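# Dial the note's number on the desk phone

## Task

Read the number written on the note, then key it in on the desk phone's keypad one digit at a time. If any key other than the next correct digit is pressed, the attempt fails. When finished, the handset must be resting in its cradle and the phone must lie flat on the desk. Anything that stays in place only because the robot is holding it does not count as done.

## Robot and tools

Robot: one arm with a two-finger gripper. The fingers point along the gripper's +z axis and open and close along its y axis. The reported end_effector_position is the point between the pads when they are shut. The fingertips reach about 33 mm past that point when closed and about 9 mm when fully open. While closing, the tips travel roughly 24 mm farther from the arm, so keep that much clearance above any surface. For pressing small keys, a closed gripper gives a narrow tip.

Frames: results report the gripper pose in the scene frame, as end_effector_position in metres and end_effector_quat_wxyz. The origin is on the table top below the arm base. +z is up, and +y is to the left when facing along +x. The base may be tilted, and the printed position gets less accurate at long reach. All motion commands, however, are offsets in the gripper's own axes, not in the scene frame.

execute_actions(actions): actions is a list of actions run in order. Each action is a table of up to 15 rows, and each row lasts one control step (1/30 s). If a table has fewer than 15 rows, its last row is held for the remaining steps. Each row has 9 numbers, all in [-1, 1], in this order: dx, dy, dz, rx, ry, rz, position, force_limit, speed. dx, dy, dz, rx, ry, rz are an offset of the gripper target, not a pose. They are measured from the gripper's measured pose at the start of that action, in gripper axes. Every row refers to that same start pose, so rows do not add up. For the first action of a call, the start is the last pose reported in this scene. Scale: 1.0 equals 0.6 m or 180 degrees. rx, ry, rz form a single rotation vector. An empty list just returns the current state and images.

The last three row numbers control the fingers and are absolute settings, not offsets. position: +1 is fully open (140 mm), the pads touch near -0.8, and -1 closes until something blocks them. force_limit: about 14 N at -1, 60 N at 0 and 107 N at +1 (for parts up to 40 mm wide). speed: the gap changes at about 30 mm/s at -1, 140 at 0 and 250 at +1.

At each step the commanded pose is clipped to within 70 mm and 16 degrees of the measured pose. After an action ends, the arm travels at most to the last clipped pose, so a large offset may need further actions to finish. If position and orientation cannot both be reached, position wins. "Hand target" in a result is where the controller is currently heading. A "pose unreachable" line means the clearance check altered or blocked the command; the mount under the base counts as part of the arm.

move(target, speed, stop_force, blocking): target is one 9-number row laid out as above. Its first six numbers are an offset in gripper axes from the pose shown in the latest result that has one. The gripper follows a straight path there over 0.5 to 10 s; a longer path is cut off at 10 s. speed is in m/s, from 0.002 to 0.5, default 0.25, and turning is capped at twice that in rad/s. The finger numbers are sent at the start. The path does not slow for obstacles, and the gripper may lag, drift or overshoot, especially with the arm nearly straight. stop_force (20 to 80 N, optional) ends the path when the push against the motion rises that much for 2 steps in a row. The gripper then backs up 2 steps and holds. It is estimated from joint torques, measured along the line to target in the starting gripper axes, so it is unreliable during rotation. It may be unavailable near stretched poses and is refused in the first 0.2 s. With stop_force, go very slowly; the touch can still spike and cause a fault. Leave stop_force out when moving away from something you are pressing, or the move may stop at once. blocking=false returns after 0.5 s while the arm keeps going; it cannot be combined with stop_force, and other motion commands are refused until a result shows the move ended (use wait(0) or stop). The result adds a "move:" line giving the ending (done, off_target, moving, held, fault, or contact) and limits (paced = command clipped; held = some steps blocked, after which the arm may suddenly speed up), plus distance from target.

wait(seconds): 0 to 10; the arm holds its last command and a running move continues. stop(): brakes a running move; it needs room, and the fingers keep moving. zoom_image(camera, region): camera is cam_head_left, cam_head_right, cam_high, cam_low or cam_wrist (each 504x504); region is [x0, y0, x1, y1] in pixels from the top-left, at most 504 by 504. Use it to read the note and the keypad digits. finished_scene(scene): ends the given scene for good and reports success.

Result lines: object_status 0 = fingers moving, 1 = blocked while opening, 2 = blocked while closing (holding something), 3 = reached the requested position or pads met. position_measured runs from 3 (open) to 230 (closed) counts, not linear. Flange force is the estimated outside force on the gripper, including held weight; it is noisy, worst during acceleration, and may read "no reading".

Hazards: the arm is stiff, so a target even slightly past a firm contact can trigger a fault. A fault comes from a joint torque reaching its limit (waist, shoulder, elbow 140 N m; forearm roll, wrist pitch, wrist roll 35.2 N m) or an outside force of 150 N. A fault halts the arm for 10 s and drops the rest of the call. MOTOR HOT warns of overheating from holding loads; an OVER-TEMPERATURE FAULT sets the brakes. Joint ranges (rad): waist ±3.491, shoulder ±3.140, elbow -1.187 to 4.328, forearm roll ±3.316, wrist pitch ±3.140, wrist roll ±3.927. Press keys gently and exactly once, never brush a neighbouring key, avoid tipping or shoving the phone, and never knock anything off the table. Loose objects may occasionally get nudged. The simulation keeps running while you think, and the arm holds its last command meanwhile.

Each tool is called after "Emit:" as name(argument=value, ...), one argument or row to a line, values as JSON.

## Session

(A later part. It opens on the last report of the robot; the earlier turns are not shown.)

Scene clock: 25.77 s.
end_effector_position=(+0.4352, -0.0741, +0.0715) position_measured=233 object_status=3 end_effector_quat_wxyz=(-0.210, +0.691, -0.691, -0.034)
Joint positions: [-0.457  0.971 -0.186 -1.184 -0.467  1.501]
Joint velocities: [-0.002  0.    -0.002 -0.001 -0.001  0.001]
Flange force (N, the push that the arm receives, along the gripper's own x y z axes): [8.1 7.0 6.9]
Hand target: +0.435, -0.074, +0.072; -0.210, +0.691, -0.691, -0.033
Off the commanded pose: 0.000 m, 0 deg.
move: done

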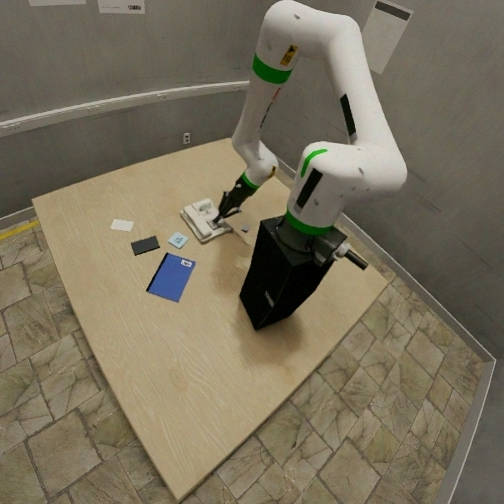

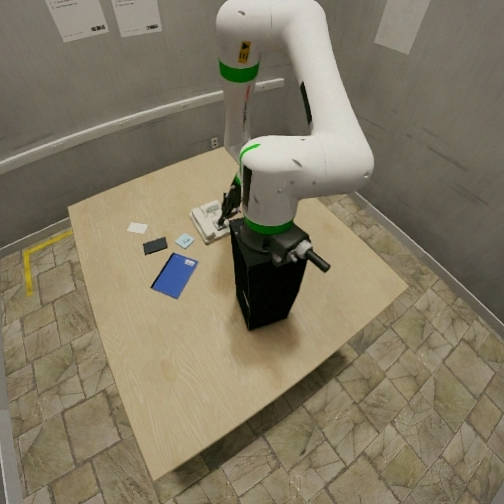

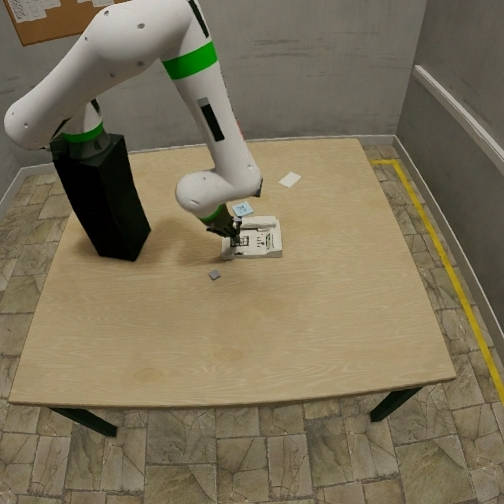

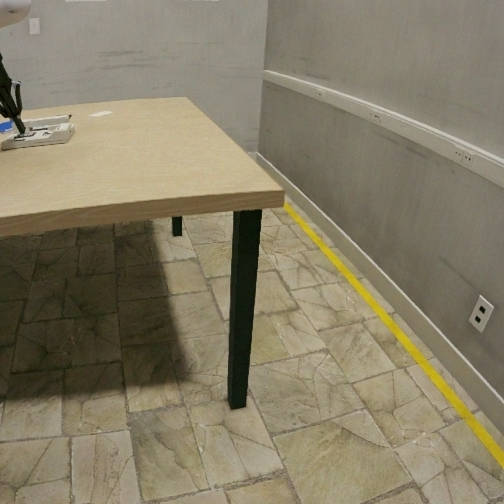

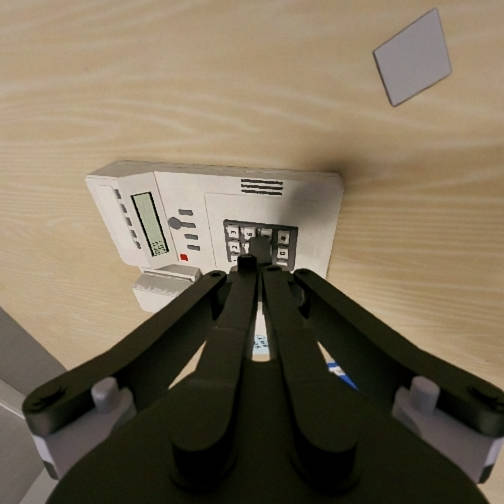

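Emit:
move(
  target=[0.0028,0.002,0.0076,0,0,0,-1,0,1],
  speed=0.02,
)

Emit:
move(
  target=[-0.0028,-0.002,-0.0076,0,0,0,-1,0,1],
  speed=0.05,
)

Emit:
move(
  target=[-0.0266,-0.0001,0.01,0,0,0,-1,0,1],
  speed=0.08,
)

Emit:
zoom_image(
  camera="cam_wrist",
  region=[100,130,340,290],
)

Scene clock: 27.83 s.
end_effector_position=(+0.4352, -0.0741, +0.0666) position_measured=233 object_status=3 end_effector_quat_wxyz=(-0.210, +0.691, -0.691, -0.034)
Joint positions: [-0.459  0.985 -0.177 -1.191 -0.466  1.511]
Joint velocities: [-0.003  0.002 -0.    -0.001  0.     0.002]
Flange force (N, the push that the arm receives, along the gripper's own x y z axes): [5.3 9.0 3.5]
Hand target: +0.435, -0.074, +0.067; -0.210, +0.691, -0.691, -0.034
Off the commanded pose: 0.000 m, 0 deg.
move: done

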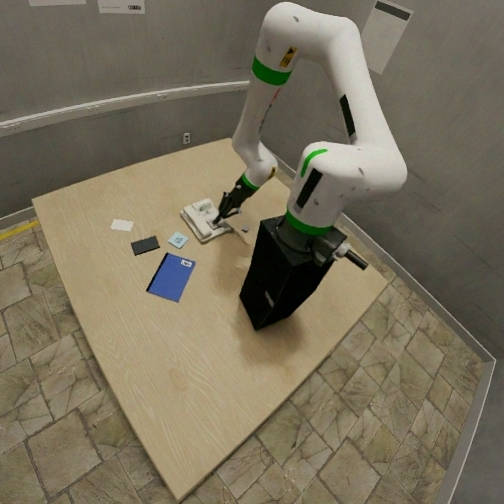

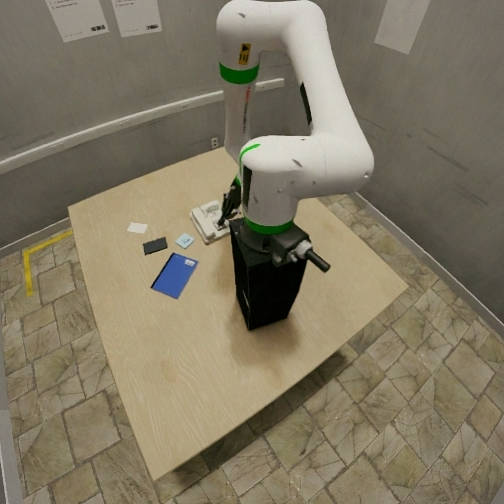

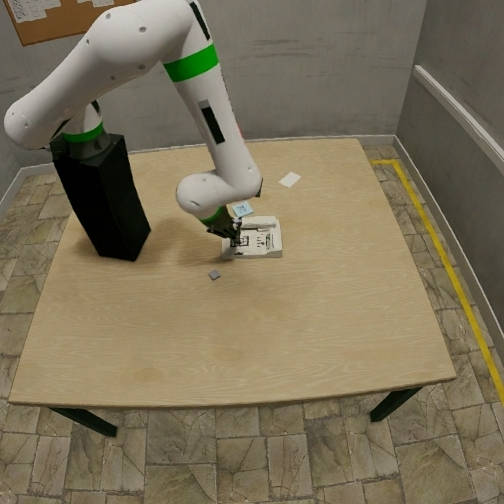

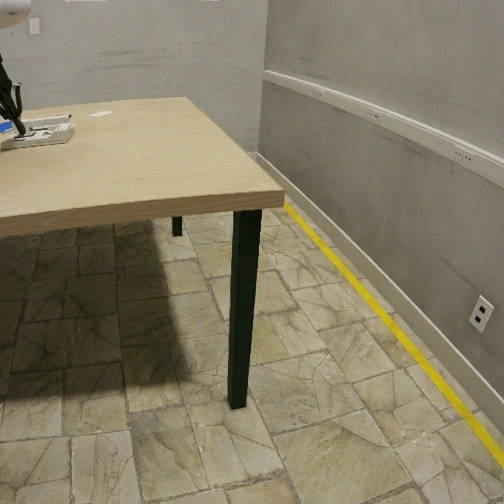

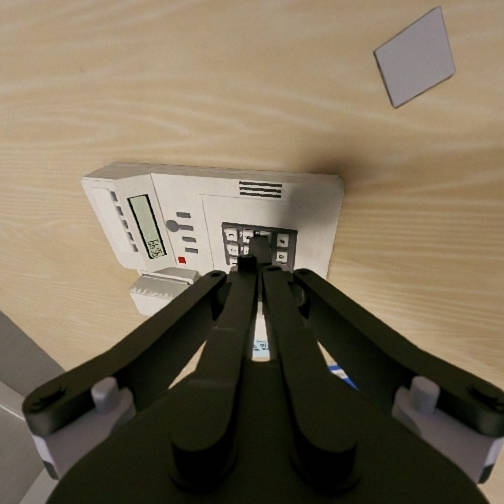

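Scene clock: 28.53 s.
end_effector_position=(+0.4352, -0.0741, +0.0715) position_measured=233 object_status=3 end_effector_quat_wxyz=(-0.210, +0.691, -0.691, -0.034)
Joint positions: [-0.457  0.971 -0.186 -1.184 -0.467  1.501]
Joint velocities: [ 0.001 -0.001  0.001  0.001  0.    -0.002]
Flange force (N, the push that the arm receives, along the gripper's own x y z axes): [6.3 4.1 7.1]
Hand target: +0.435, -0.074, +0.072; -0.210, +0.691, -0.691, -0.034
Off the commanded pose: 0.000 m, 0 deg.
move: done

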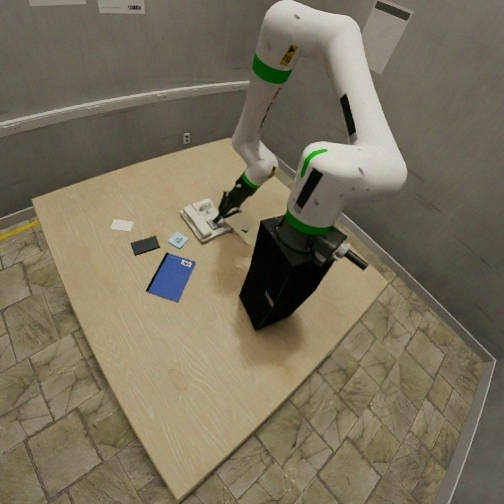

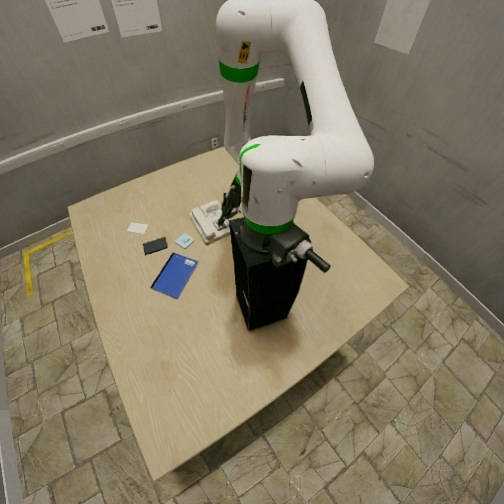

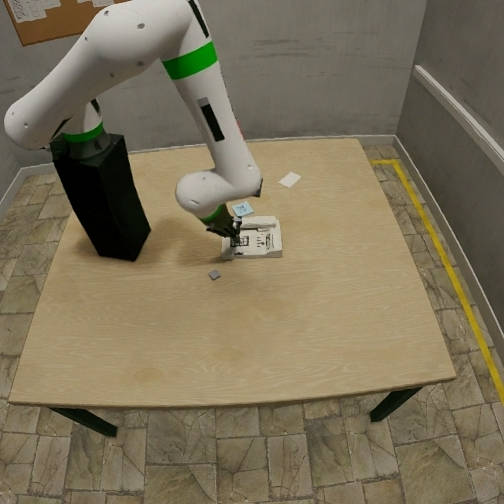

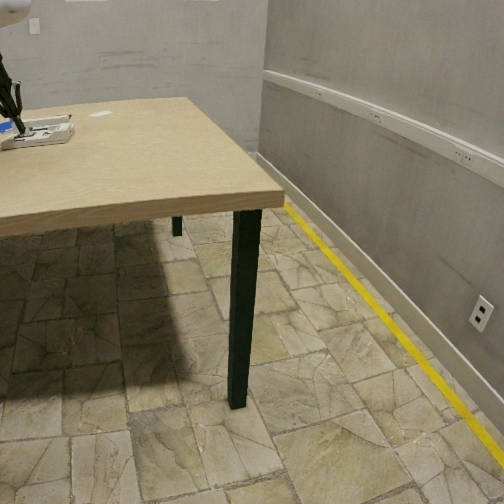

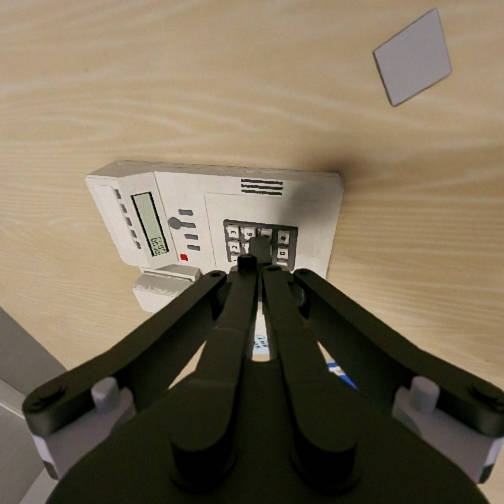

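Scene clock: 29.30 s.
end_effector_position=(+0.4361, -0.0571, +0.0715) position_measured=233 object_status=3 end_effector_quat_wxyz=(-0.211, +0.691, -0.691, -0.034)
Joint positions: [-0.428  0.969 -0.199 -1.221 -0.453  1.513]
Joint velocities: [ 0.003 -0.    -0.001 -0.003  0.001  0.001]
Flange force (N, the push that the arm receives, along the gripper's own x y z axes): [5.9 5.3 9.1]
Hand target: +0.436, -0.057, +0.072; -0.211, +0.691, -0.691, -0.034
Off the commanded pose: 0.000 m, 0 deg.
move: done

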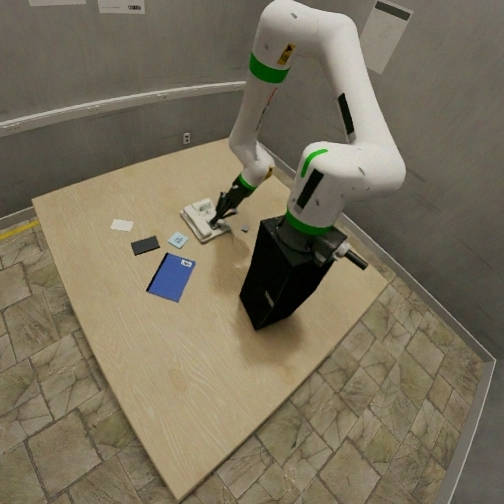

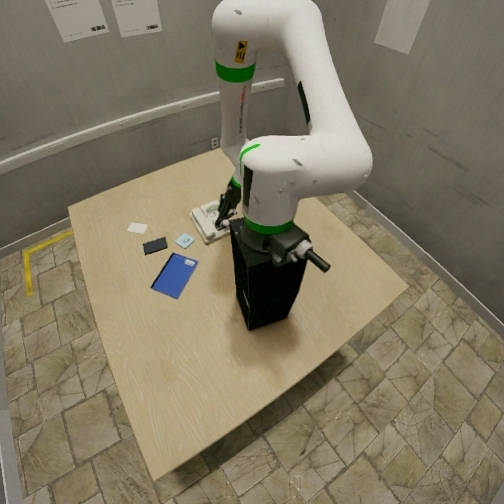

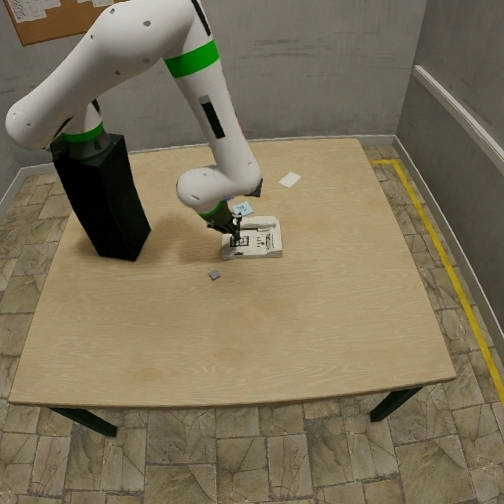

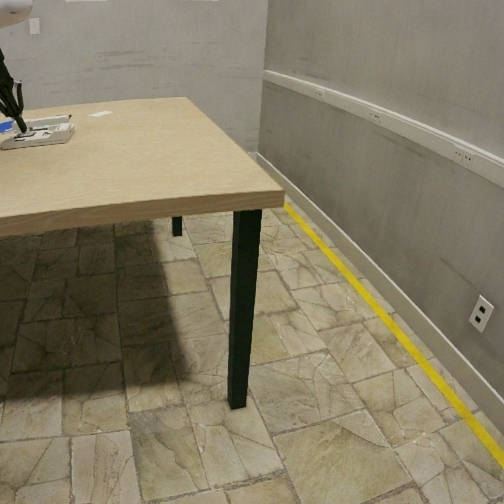

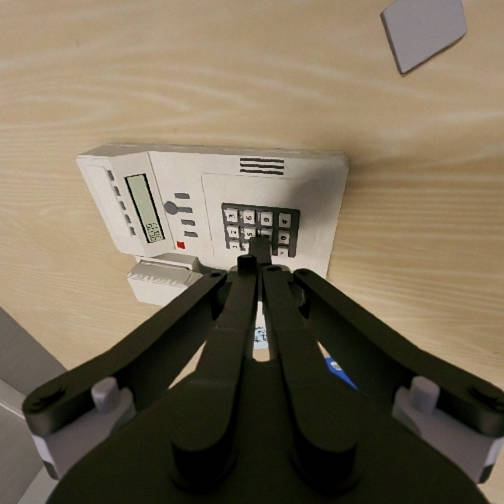

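Region (100, 130, 340, 290) of cam_wrist's 504x504 image, scaled by 2.100, with more detail than that image has.

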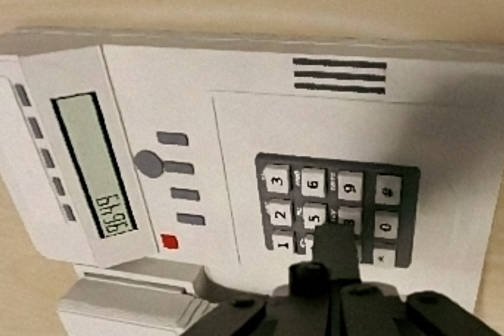

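Emit:
move(
  target=[0.0028,0.002,0.0076,0,0,0,-1,0,1],
  speed=0.02,
)

Emit:
move(
  target=[-0.0028,-0.002,-0.0076,0,0,0,-1,0,1],
  speed=0.05,
)

Emit:
move(
  target=[0.0266,0.0001,-0.01,0,0,0,-1,0,1],
  speed=0.08,
)

Emit:
zoom_image(
  camera="cam_wrist",
  region=[100,130,340,290],
)

Scene clock: 31.43 s.
end_effector_position=(+0.4362, -0.0570, +0.0666) position_measured=233 object_status=3 end_effector_quat_wxyz=(-0.211, +0.691, -0.691, -0.034)
Joint positions: [-0.43   0.982 -0.19  -1.229 -0.452  1.523]
Joint velocities: [-0.     0.002 -0.002 -0.002 -0.     0.002]
Flange force (N, the push that the arm receives, along the gripper's own x y z axes): [8.9 10.4 8.0]
Hand target: +0.436, -0.057, +0.066; -0.211, +0.691, -0.691, -0.034
Off the commanded pose: 0.000 m, 0 deg.
move: done

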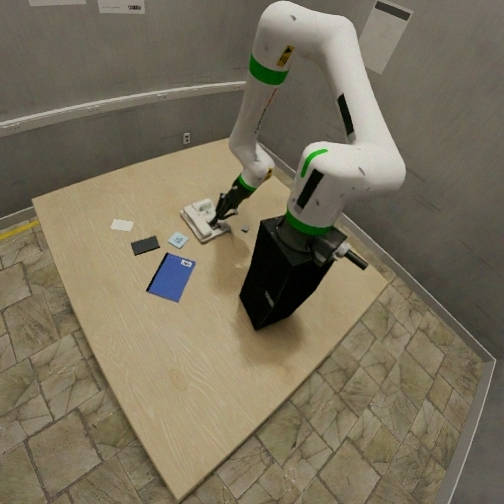

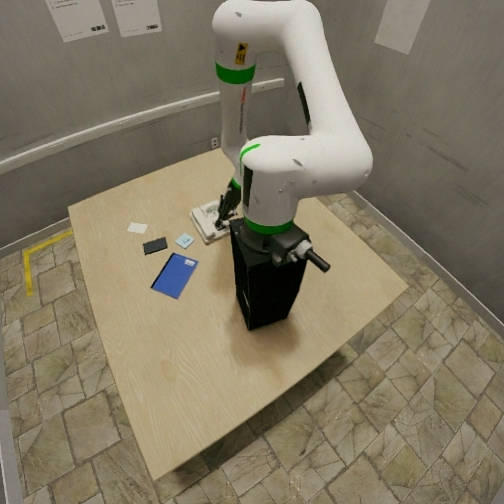

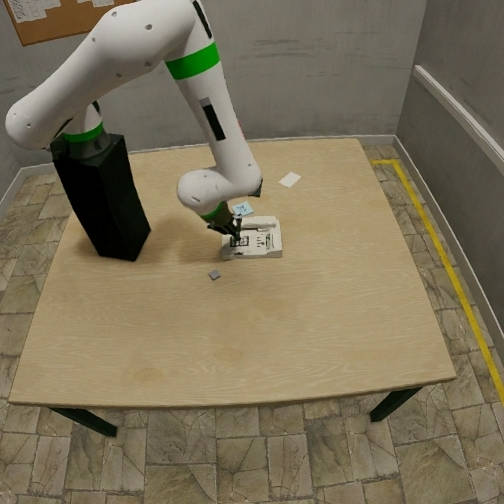

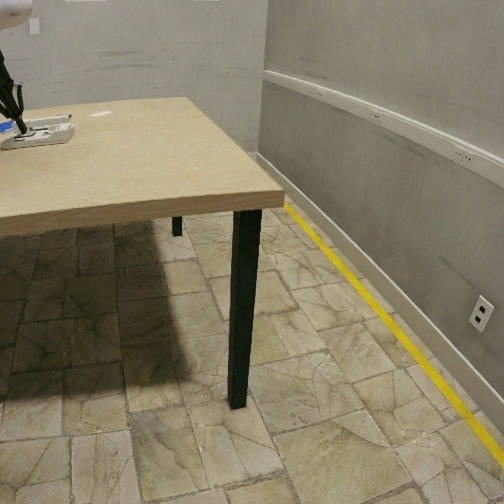

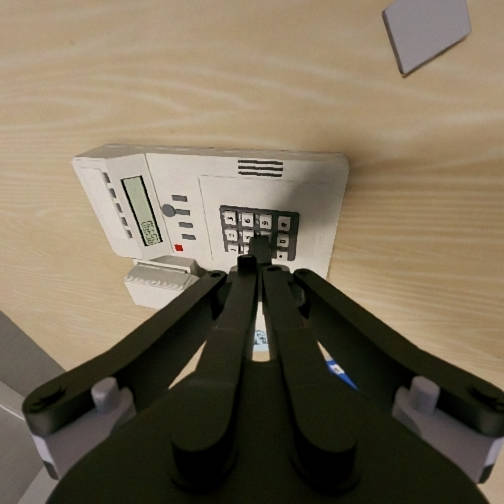

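Scene clock: 32.13 s.
end_effector_position=(+0.4361, -0.0571, +0.0715) position_measured=233 object_status=3 end_effector_quat_wxyz=(-0.211, +0.691, -0.691, -0.034)
Joint positions: [-0.428  0.969 -0.199 -1.221 -0.453  1.513]
Joint velocities: [ 0.001 -0.    -0.001  0.002  0.    -0.002]
Flange force (N, the push that the arm receives, along the gripper's own x y z axes): [5.6 4.2 6.6]
Hand target: +0.436, -0.057, +0.072; -0.211, +0.691, -0.691, -0.034
Off the commanded pose: 0.000 m, 0 deg.
move: done

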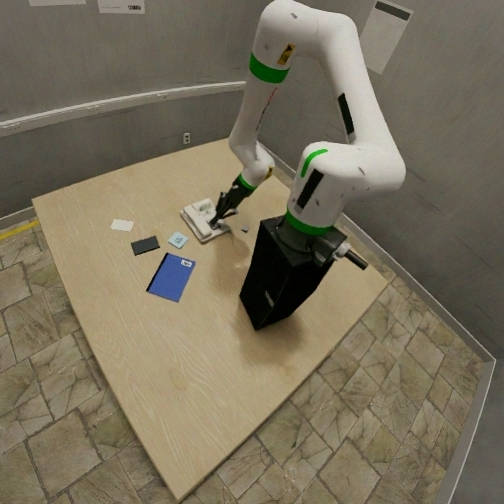

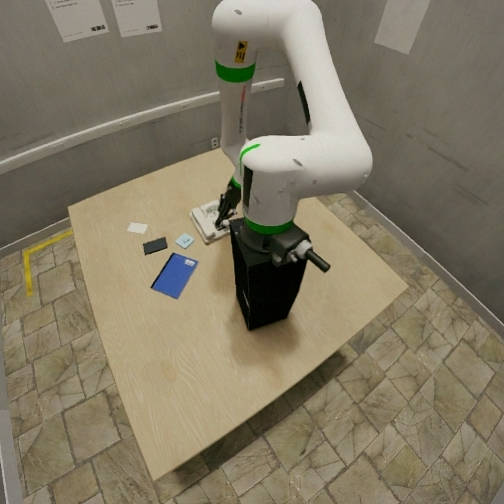

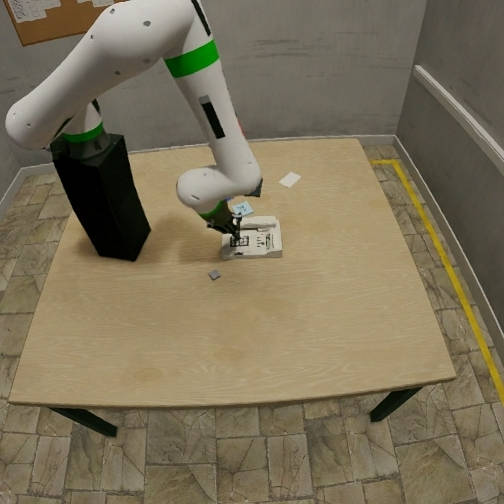

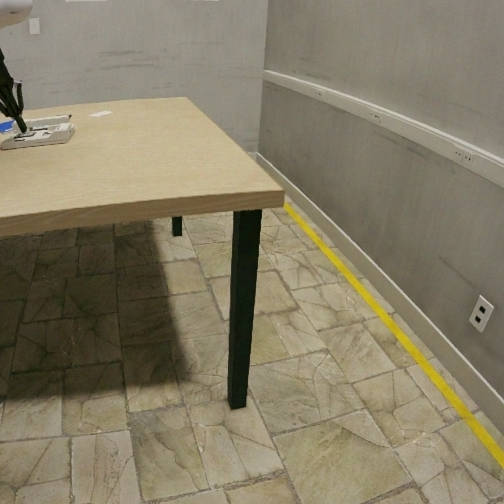

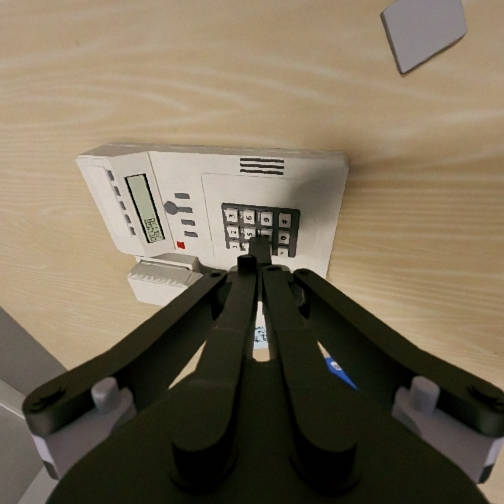

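Scene clock: 32.90 s.
end_effector_position=(+0.4352, -0.0741, +0.0716) position_measured=233 object_status=3 end_effector_quat_wxyz=(-0.210, +0.691, -0.691, -0.034)
Joint positions: [-0.457  0.971 -0.186 -1.184 -0.467  1.501]
Joint velocities: [-0.002 -0.    -0.002  0.002 -0.001 -0.001]
Flange force (N, the push that the arm receives, along the gripper's own x y z axes): [7.8 8.8 4.7]
Hand target: +0.435, -0.074, +0.072; -0.210, +0.691, -0.691, -0.034
Off the commanded pose: 0.000 m, 0 deg.
move: done

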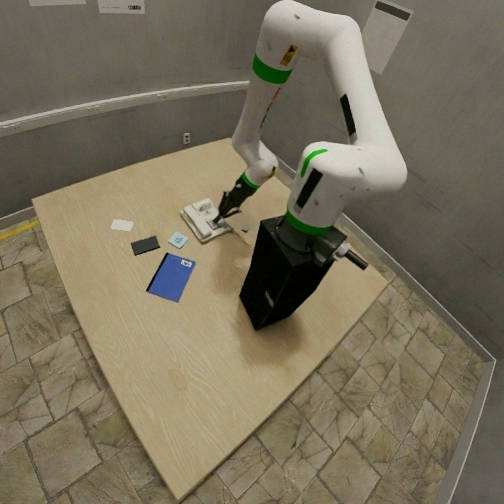

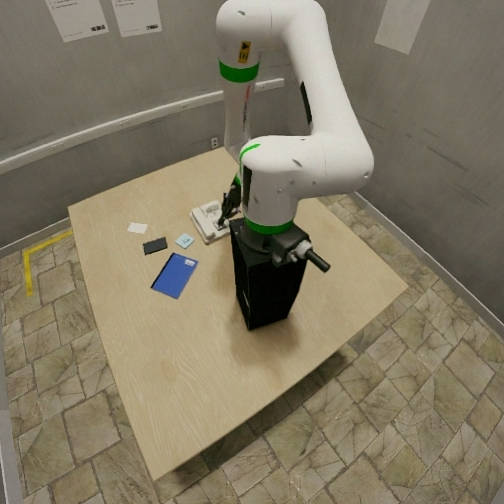

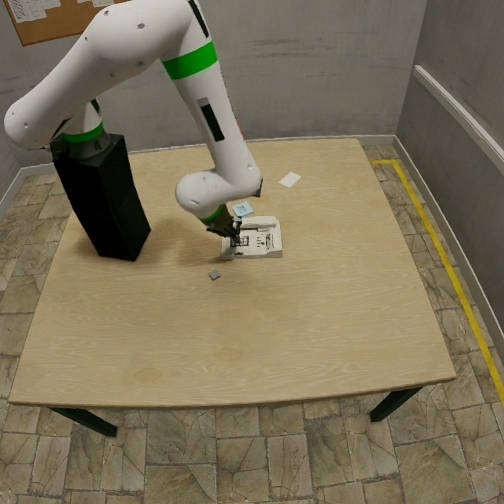

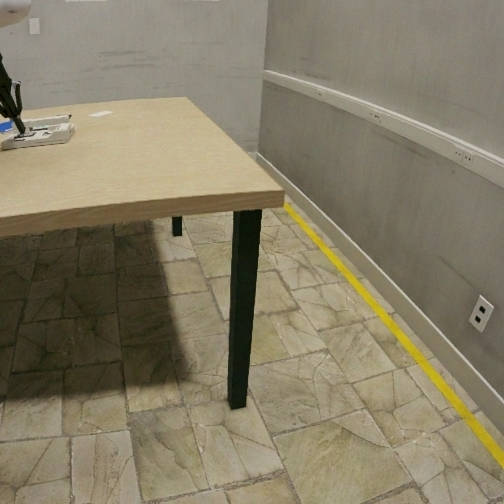

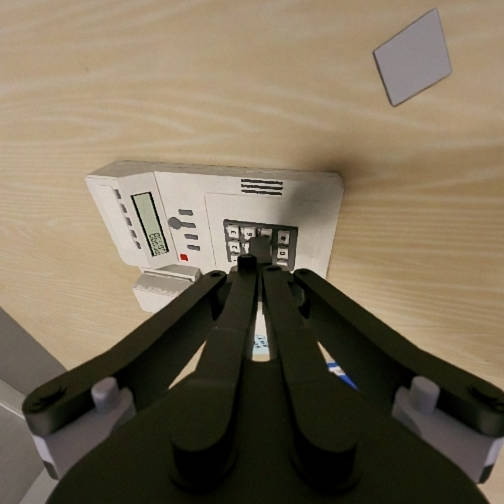

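Region (100, 130, 340, 290) of cam_wrist's 504x504 image, scaled by 2.100, with more detail than that image has.

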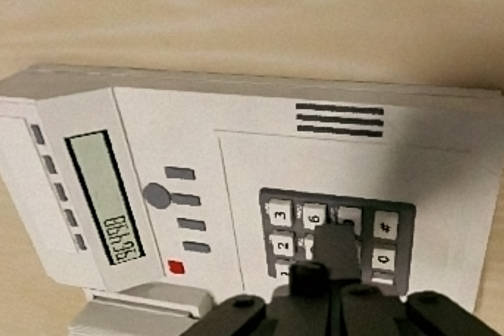

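Emit:
move(
  target=[0.0028,0.002,0.0077,0,0,0,-1,0,1],
  speed=0.02,
)

Emit:
move(
  target=[-0.0028,-0.002,-0.0076,0,0,0,-1,0,1],
  speed=0.05,
)

Emit:
move(
  target=[-0.0541,-0.0003,0.0203,0,0,0,-1,0,1],
  speed=0.08,
)

Emit:
zoom_image(
  camera="cam_wrist",
  region=[100,130,340,290],
)

Scene clock: 34.20 s.
end_effector_position=(+0.4353, -0.0741, +0.0665) position_measured=233 object_status=3 end_effector_quat_wxyz=(-0.210, +0.691, -0.691, -0.034)
Joint positions: [-0.459  0.985 -0.177 -1.191 -0.466  1.511]
Joint velocities: [ 0.     0.002  0.001 -0.002 -0.     0.002]
Flange force (N, the push that the arm receives, along the gripper's own x y z axes): [6.8 8.0 4.5]
Hand target: +0.435, -0.074, +0.066; -0.210, +0.691, -0.691, -0.034
Off the commanded pose: 0.000 m, 0 deg.
move: done

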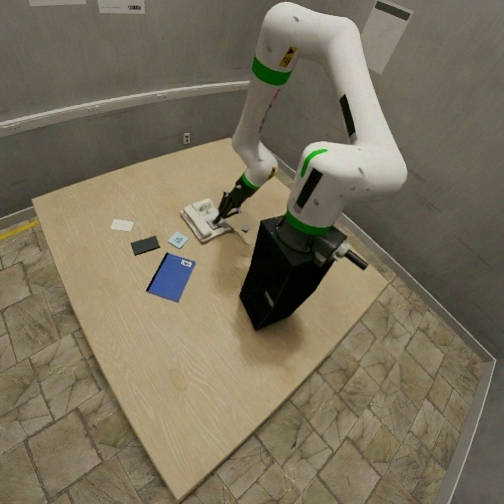

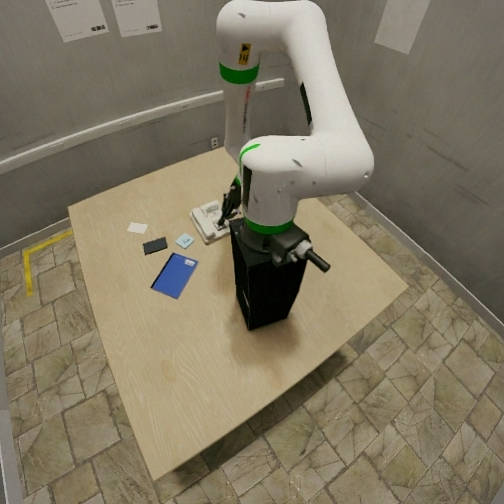

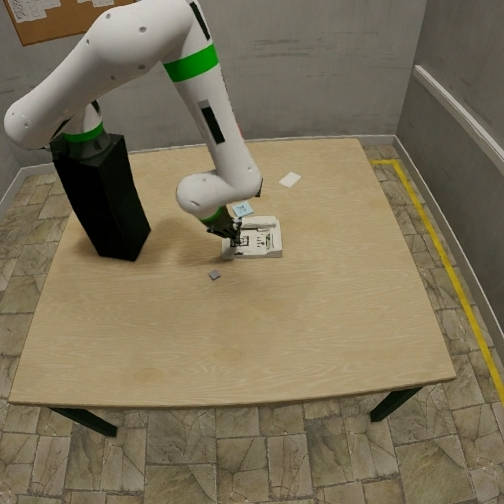

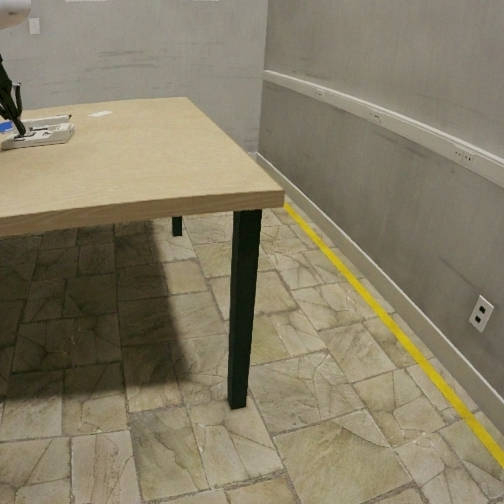

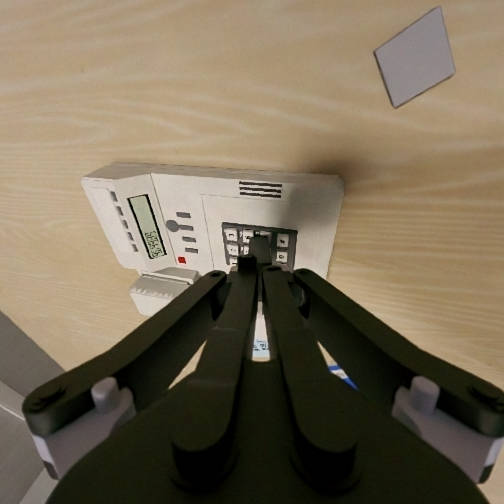

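Scene clock: 34.90 s.
end_effector_position=(+0.4352, -0.0741, +0.0715) position_measured=233 object_status=3 end_effector_quat_wxyz=(-0.210, +0.691, -0.691, -0.034)
Joint positions: [-0.457  0.971 -0.186 -1.184 -0.467  1.501]
Joint velocities: [ 0.001 -0.002 -0.003  0.001  0.    -0.002]
Flange force (N, the push that the arm receives, along the gripper's own x y z axes): [6.3 6.6 5.8]
Hand target: +0.435, -0.074, +0.072; -0.210, +0.691, -0.691, -0.034
Off the commanded pose: 0.000 m, 0 deg.
move: done

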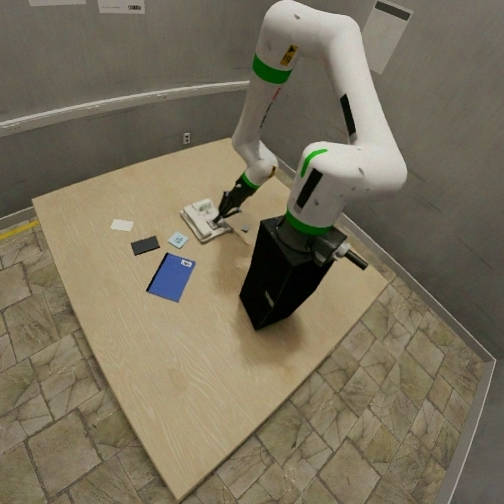

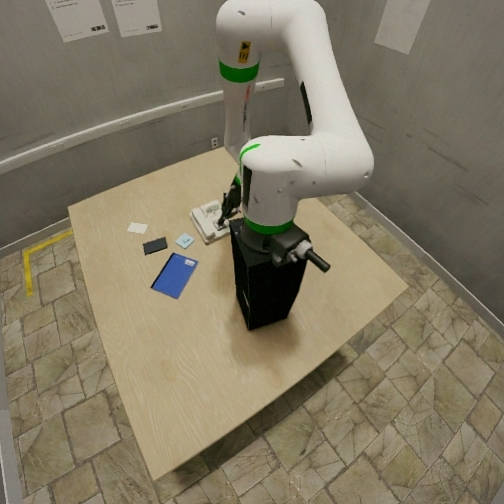

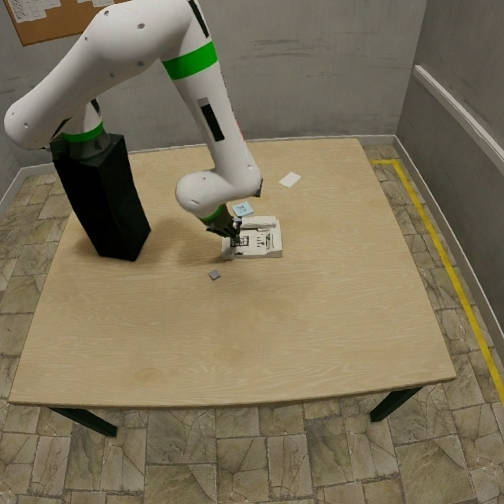

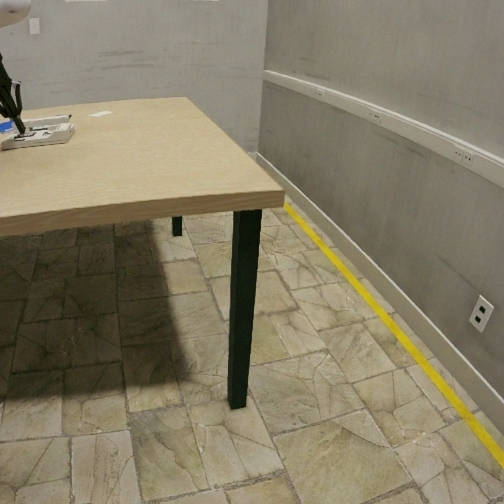

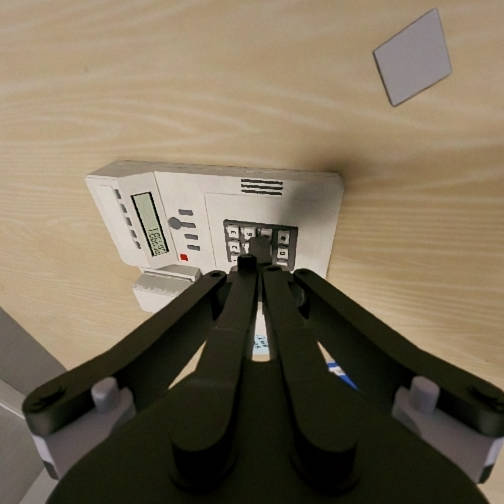

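Scene clock: 35.70 s.
end_effector_position=(+0.4371, -0.0394, +0.0715) position_measured=233 object_status=3 end_effector_quat_wxyz=(-0.211, +0.691, -0.691, -0.034)
Joint positions: [-0.397  0.967 -0.21  -1.261 -0.439  1.524]
Joint velocities: [ 0.002  0.001 -0.002 -0.004  0.001  0.003]
Flange force (N, the push that the arm receives, along the gripper's own x y z axes): [6.6 8.7 8.6]
Hand target: +0.437, -0.039, +0.071; -0.211, +0.691, -0.691, -0.034
Off the commanded pose: 0.000 m, 0 deg.
move: done

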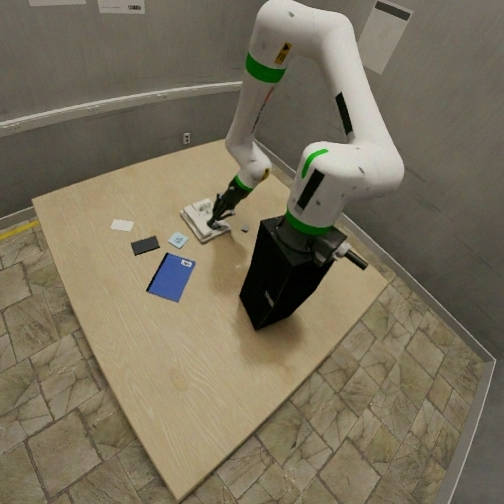

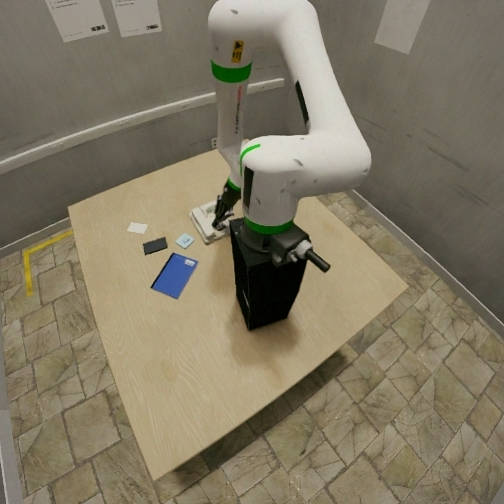

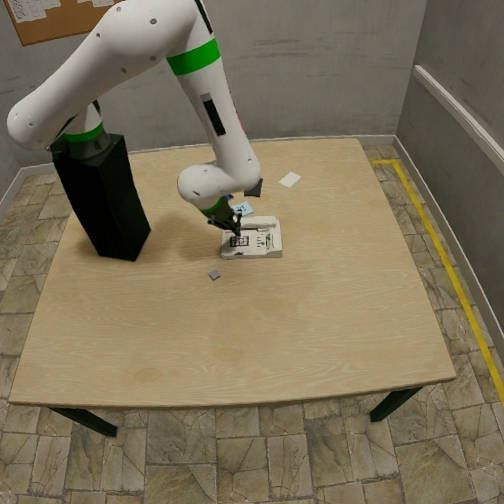

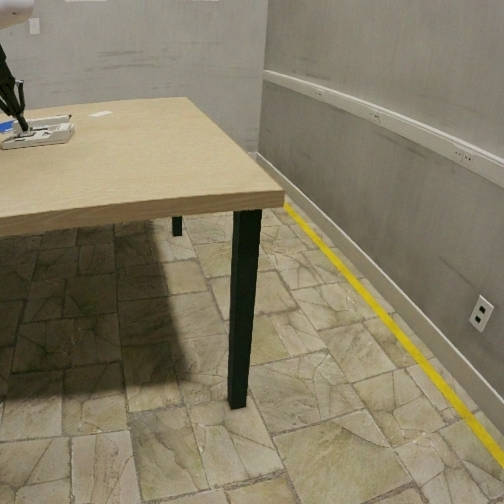

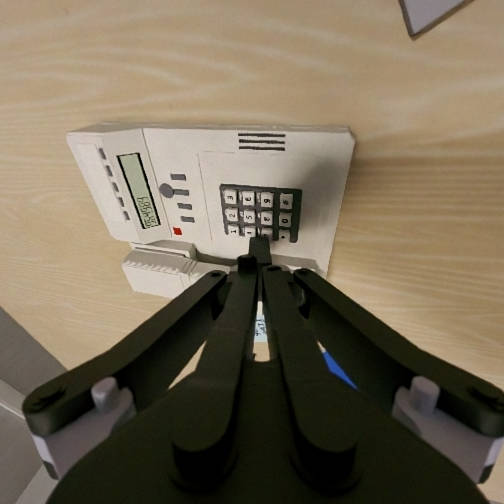

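Region (100, 130, 340, 290) of cam_wrist's 504x504 image, scaled by 2.100, with more detail than that image has.

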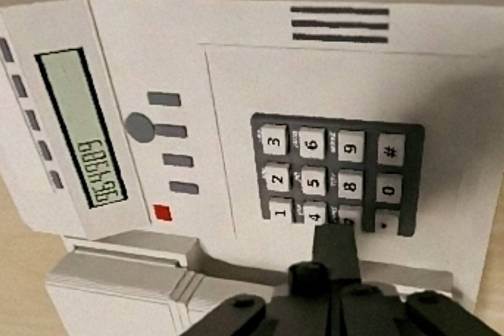

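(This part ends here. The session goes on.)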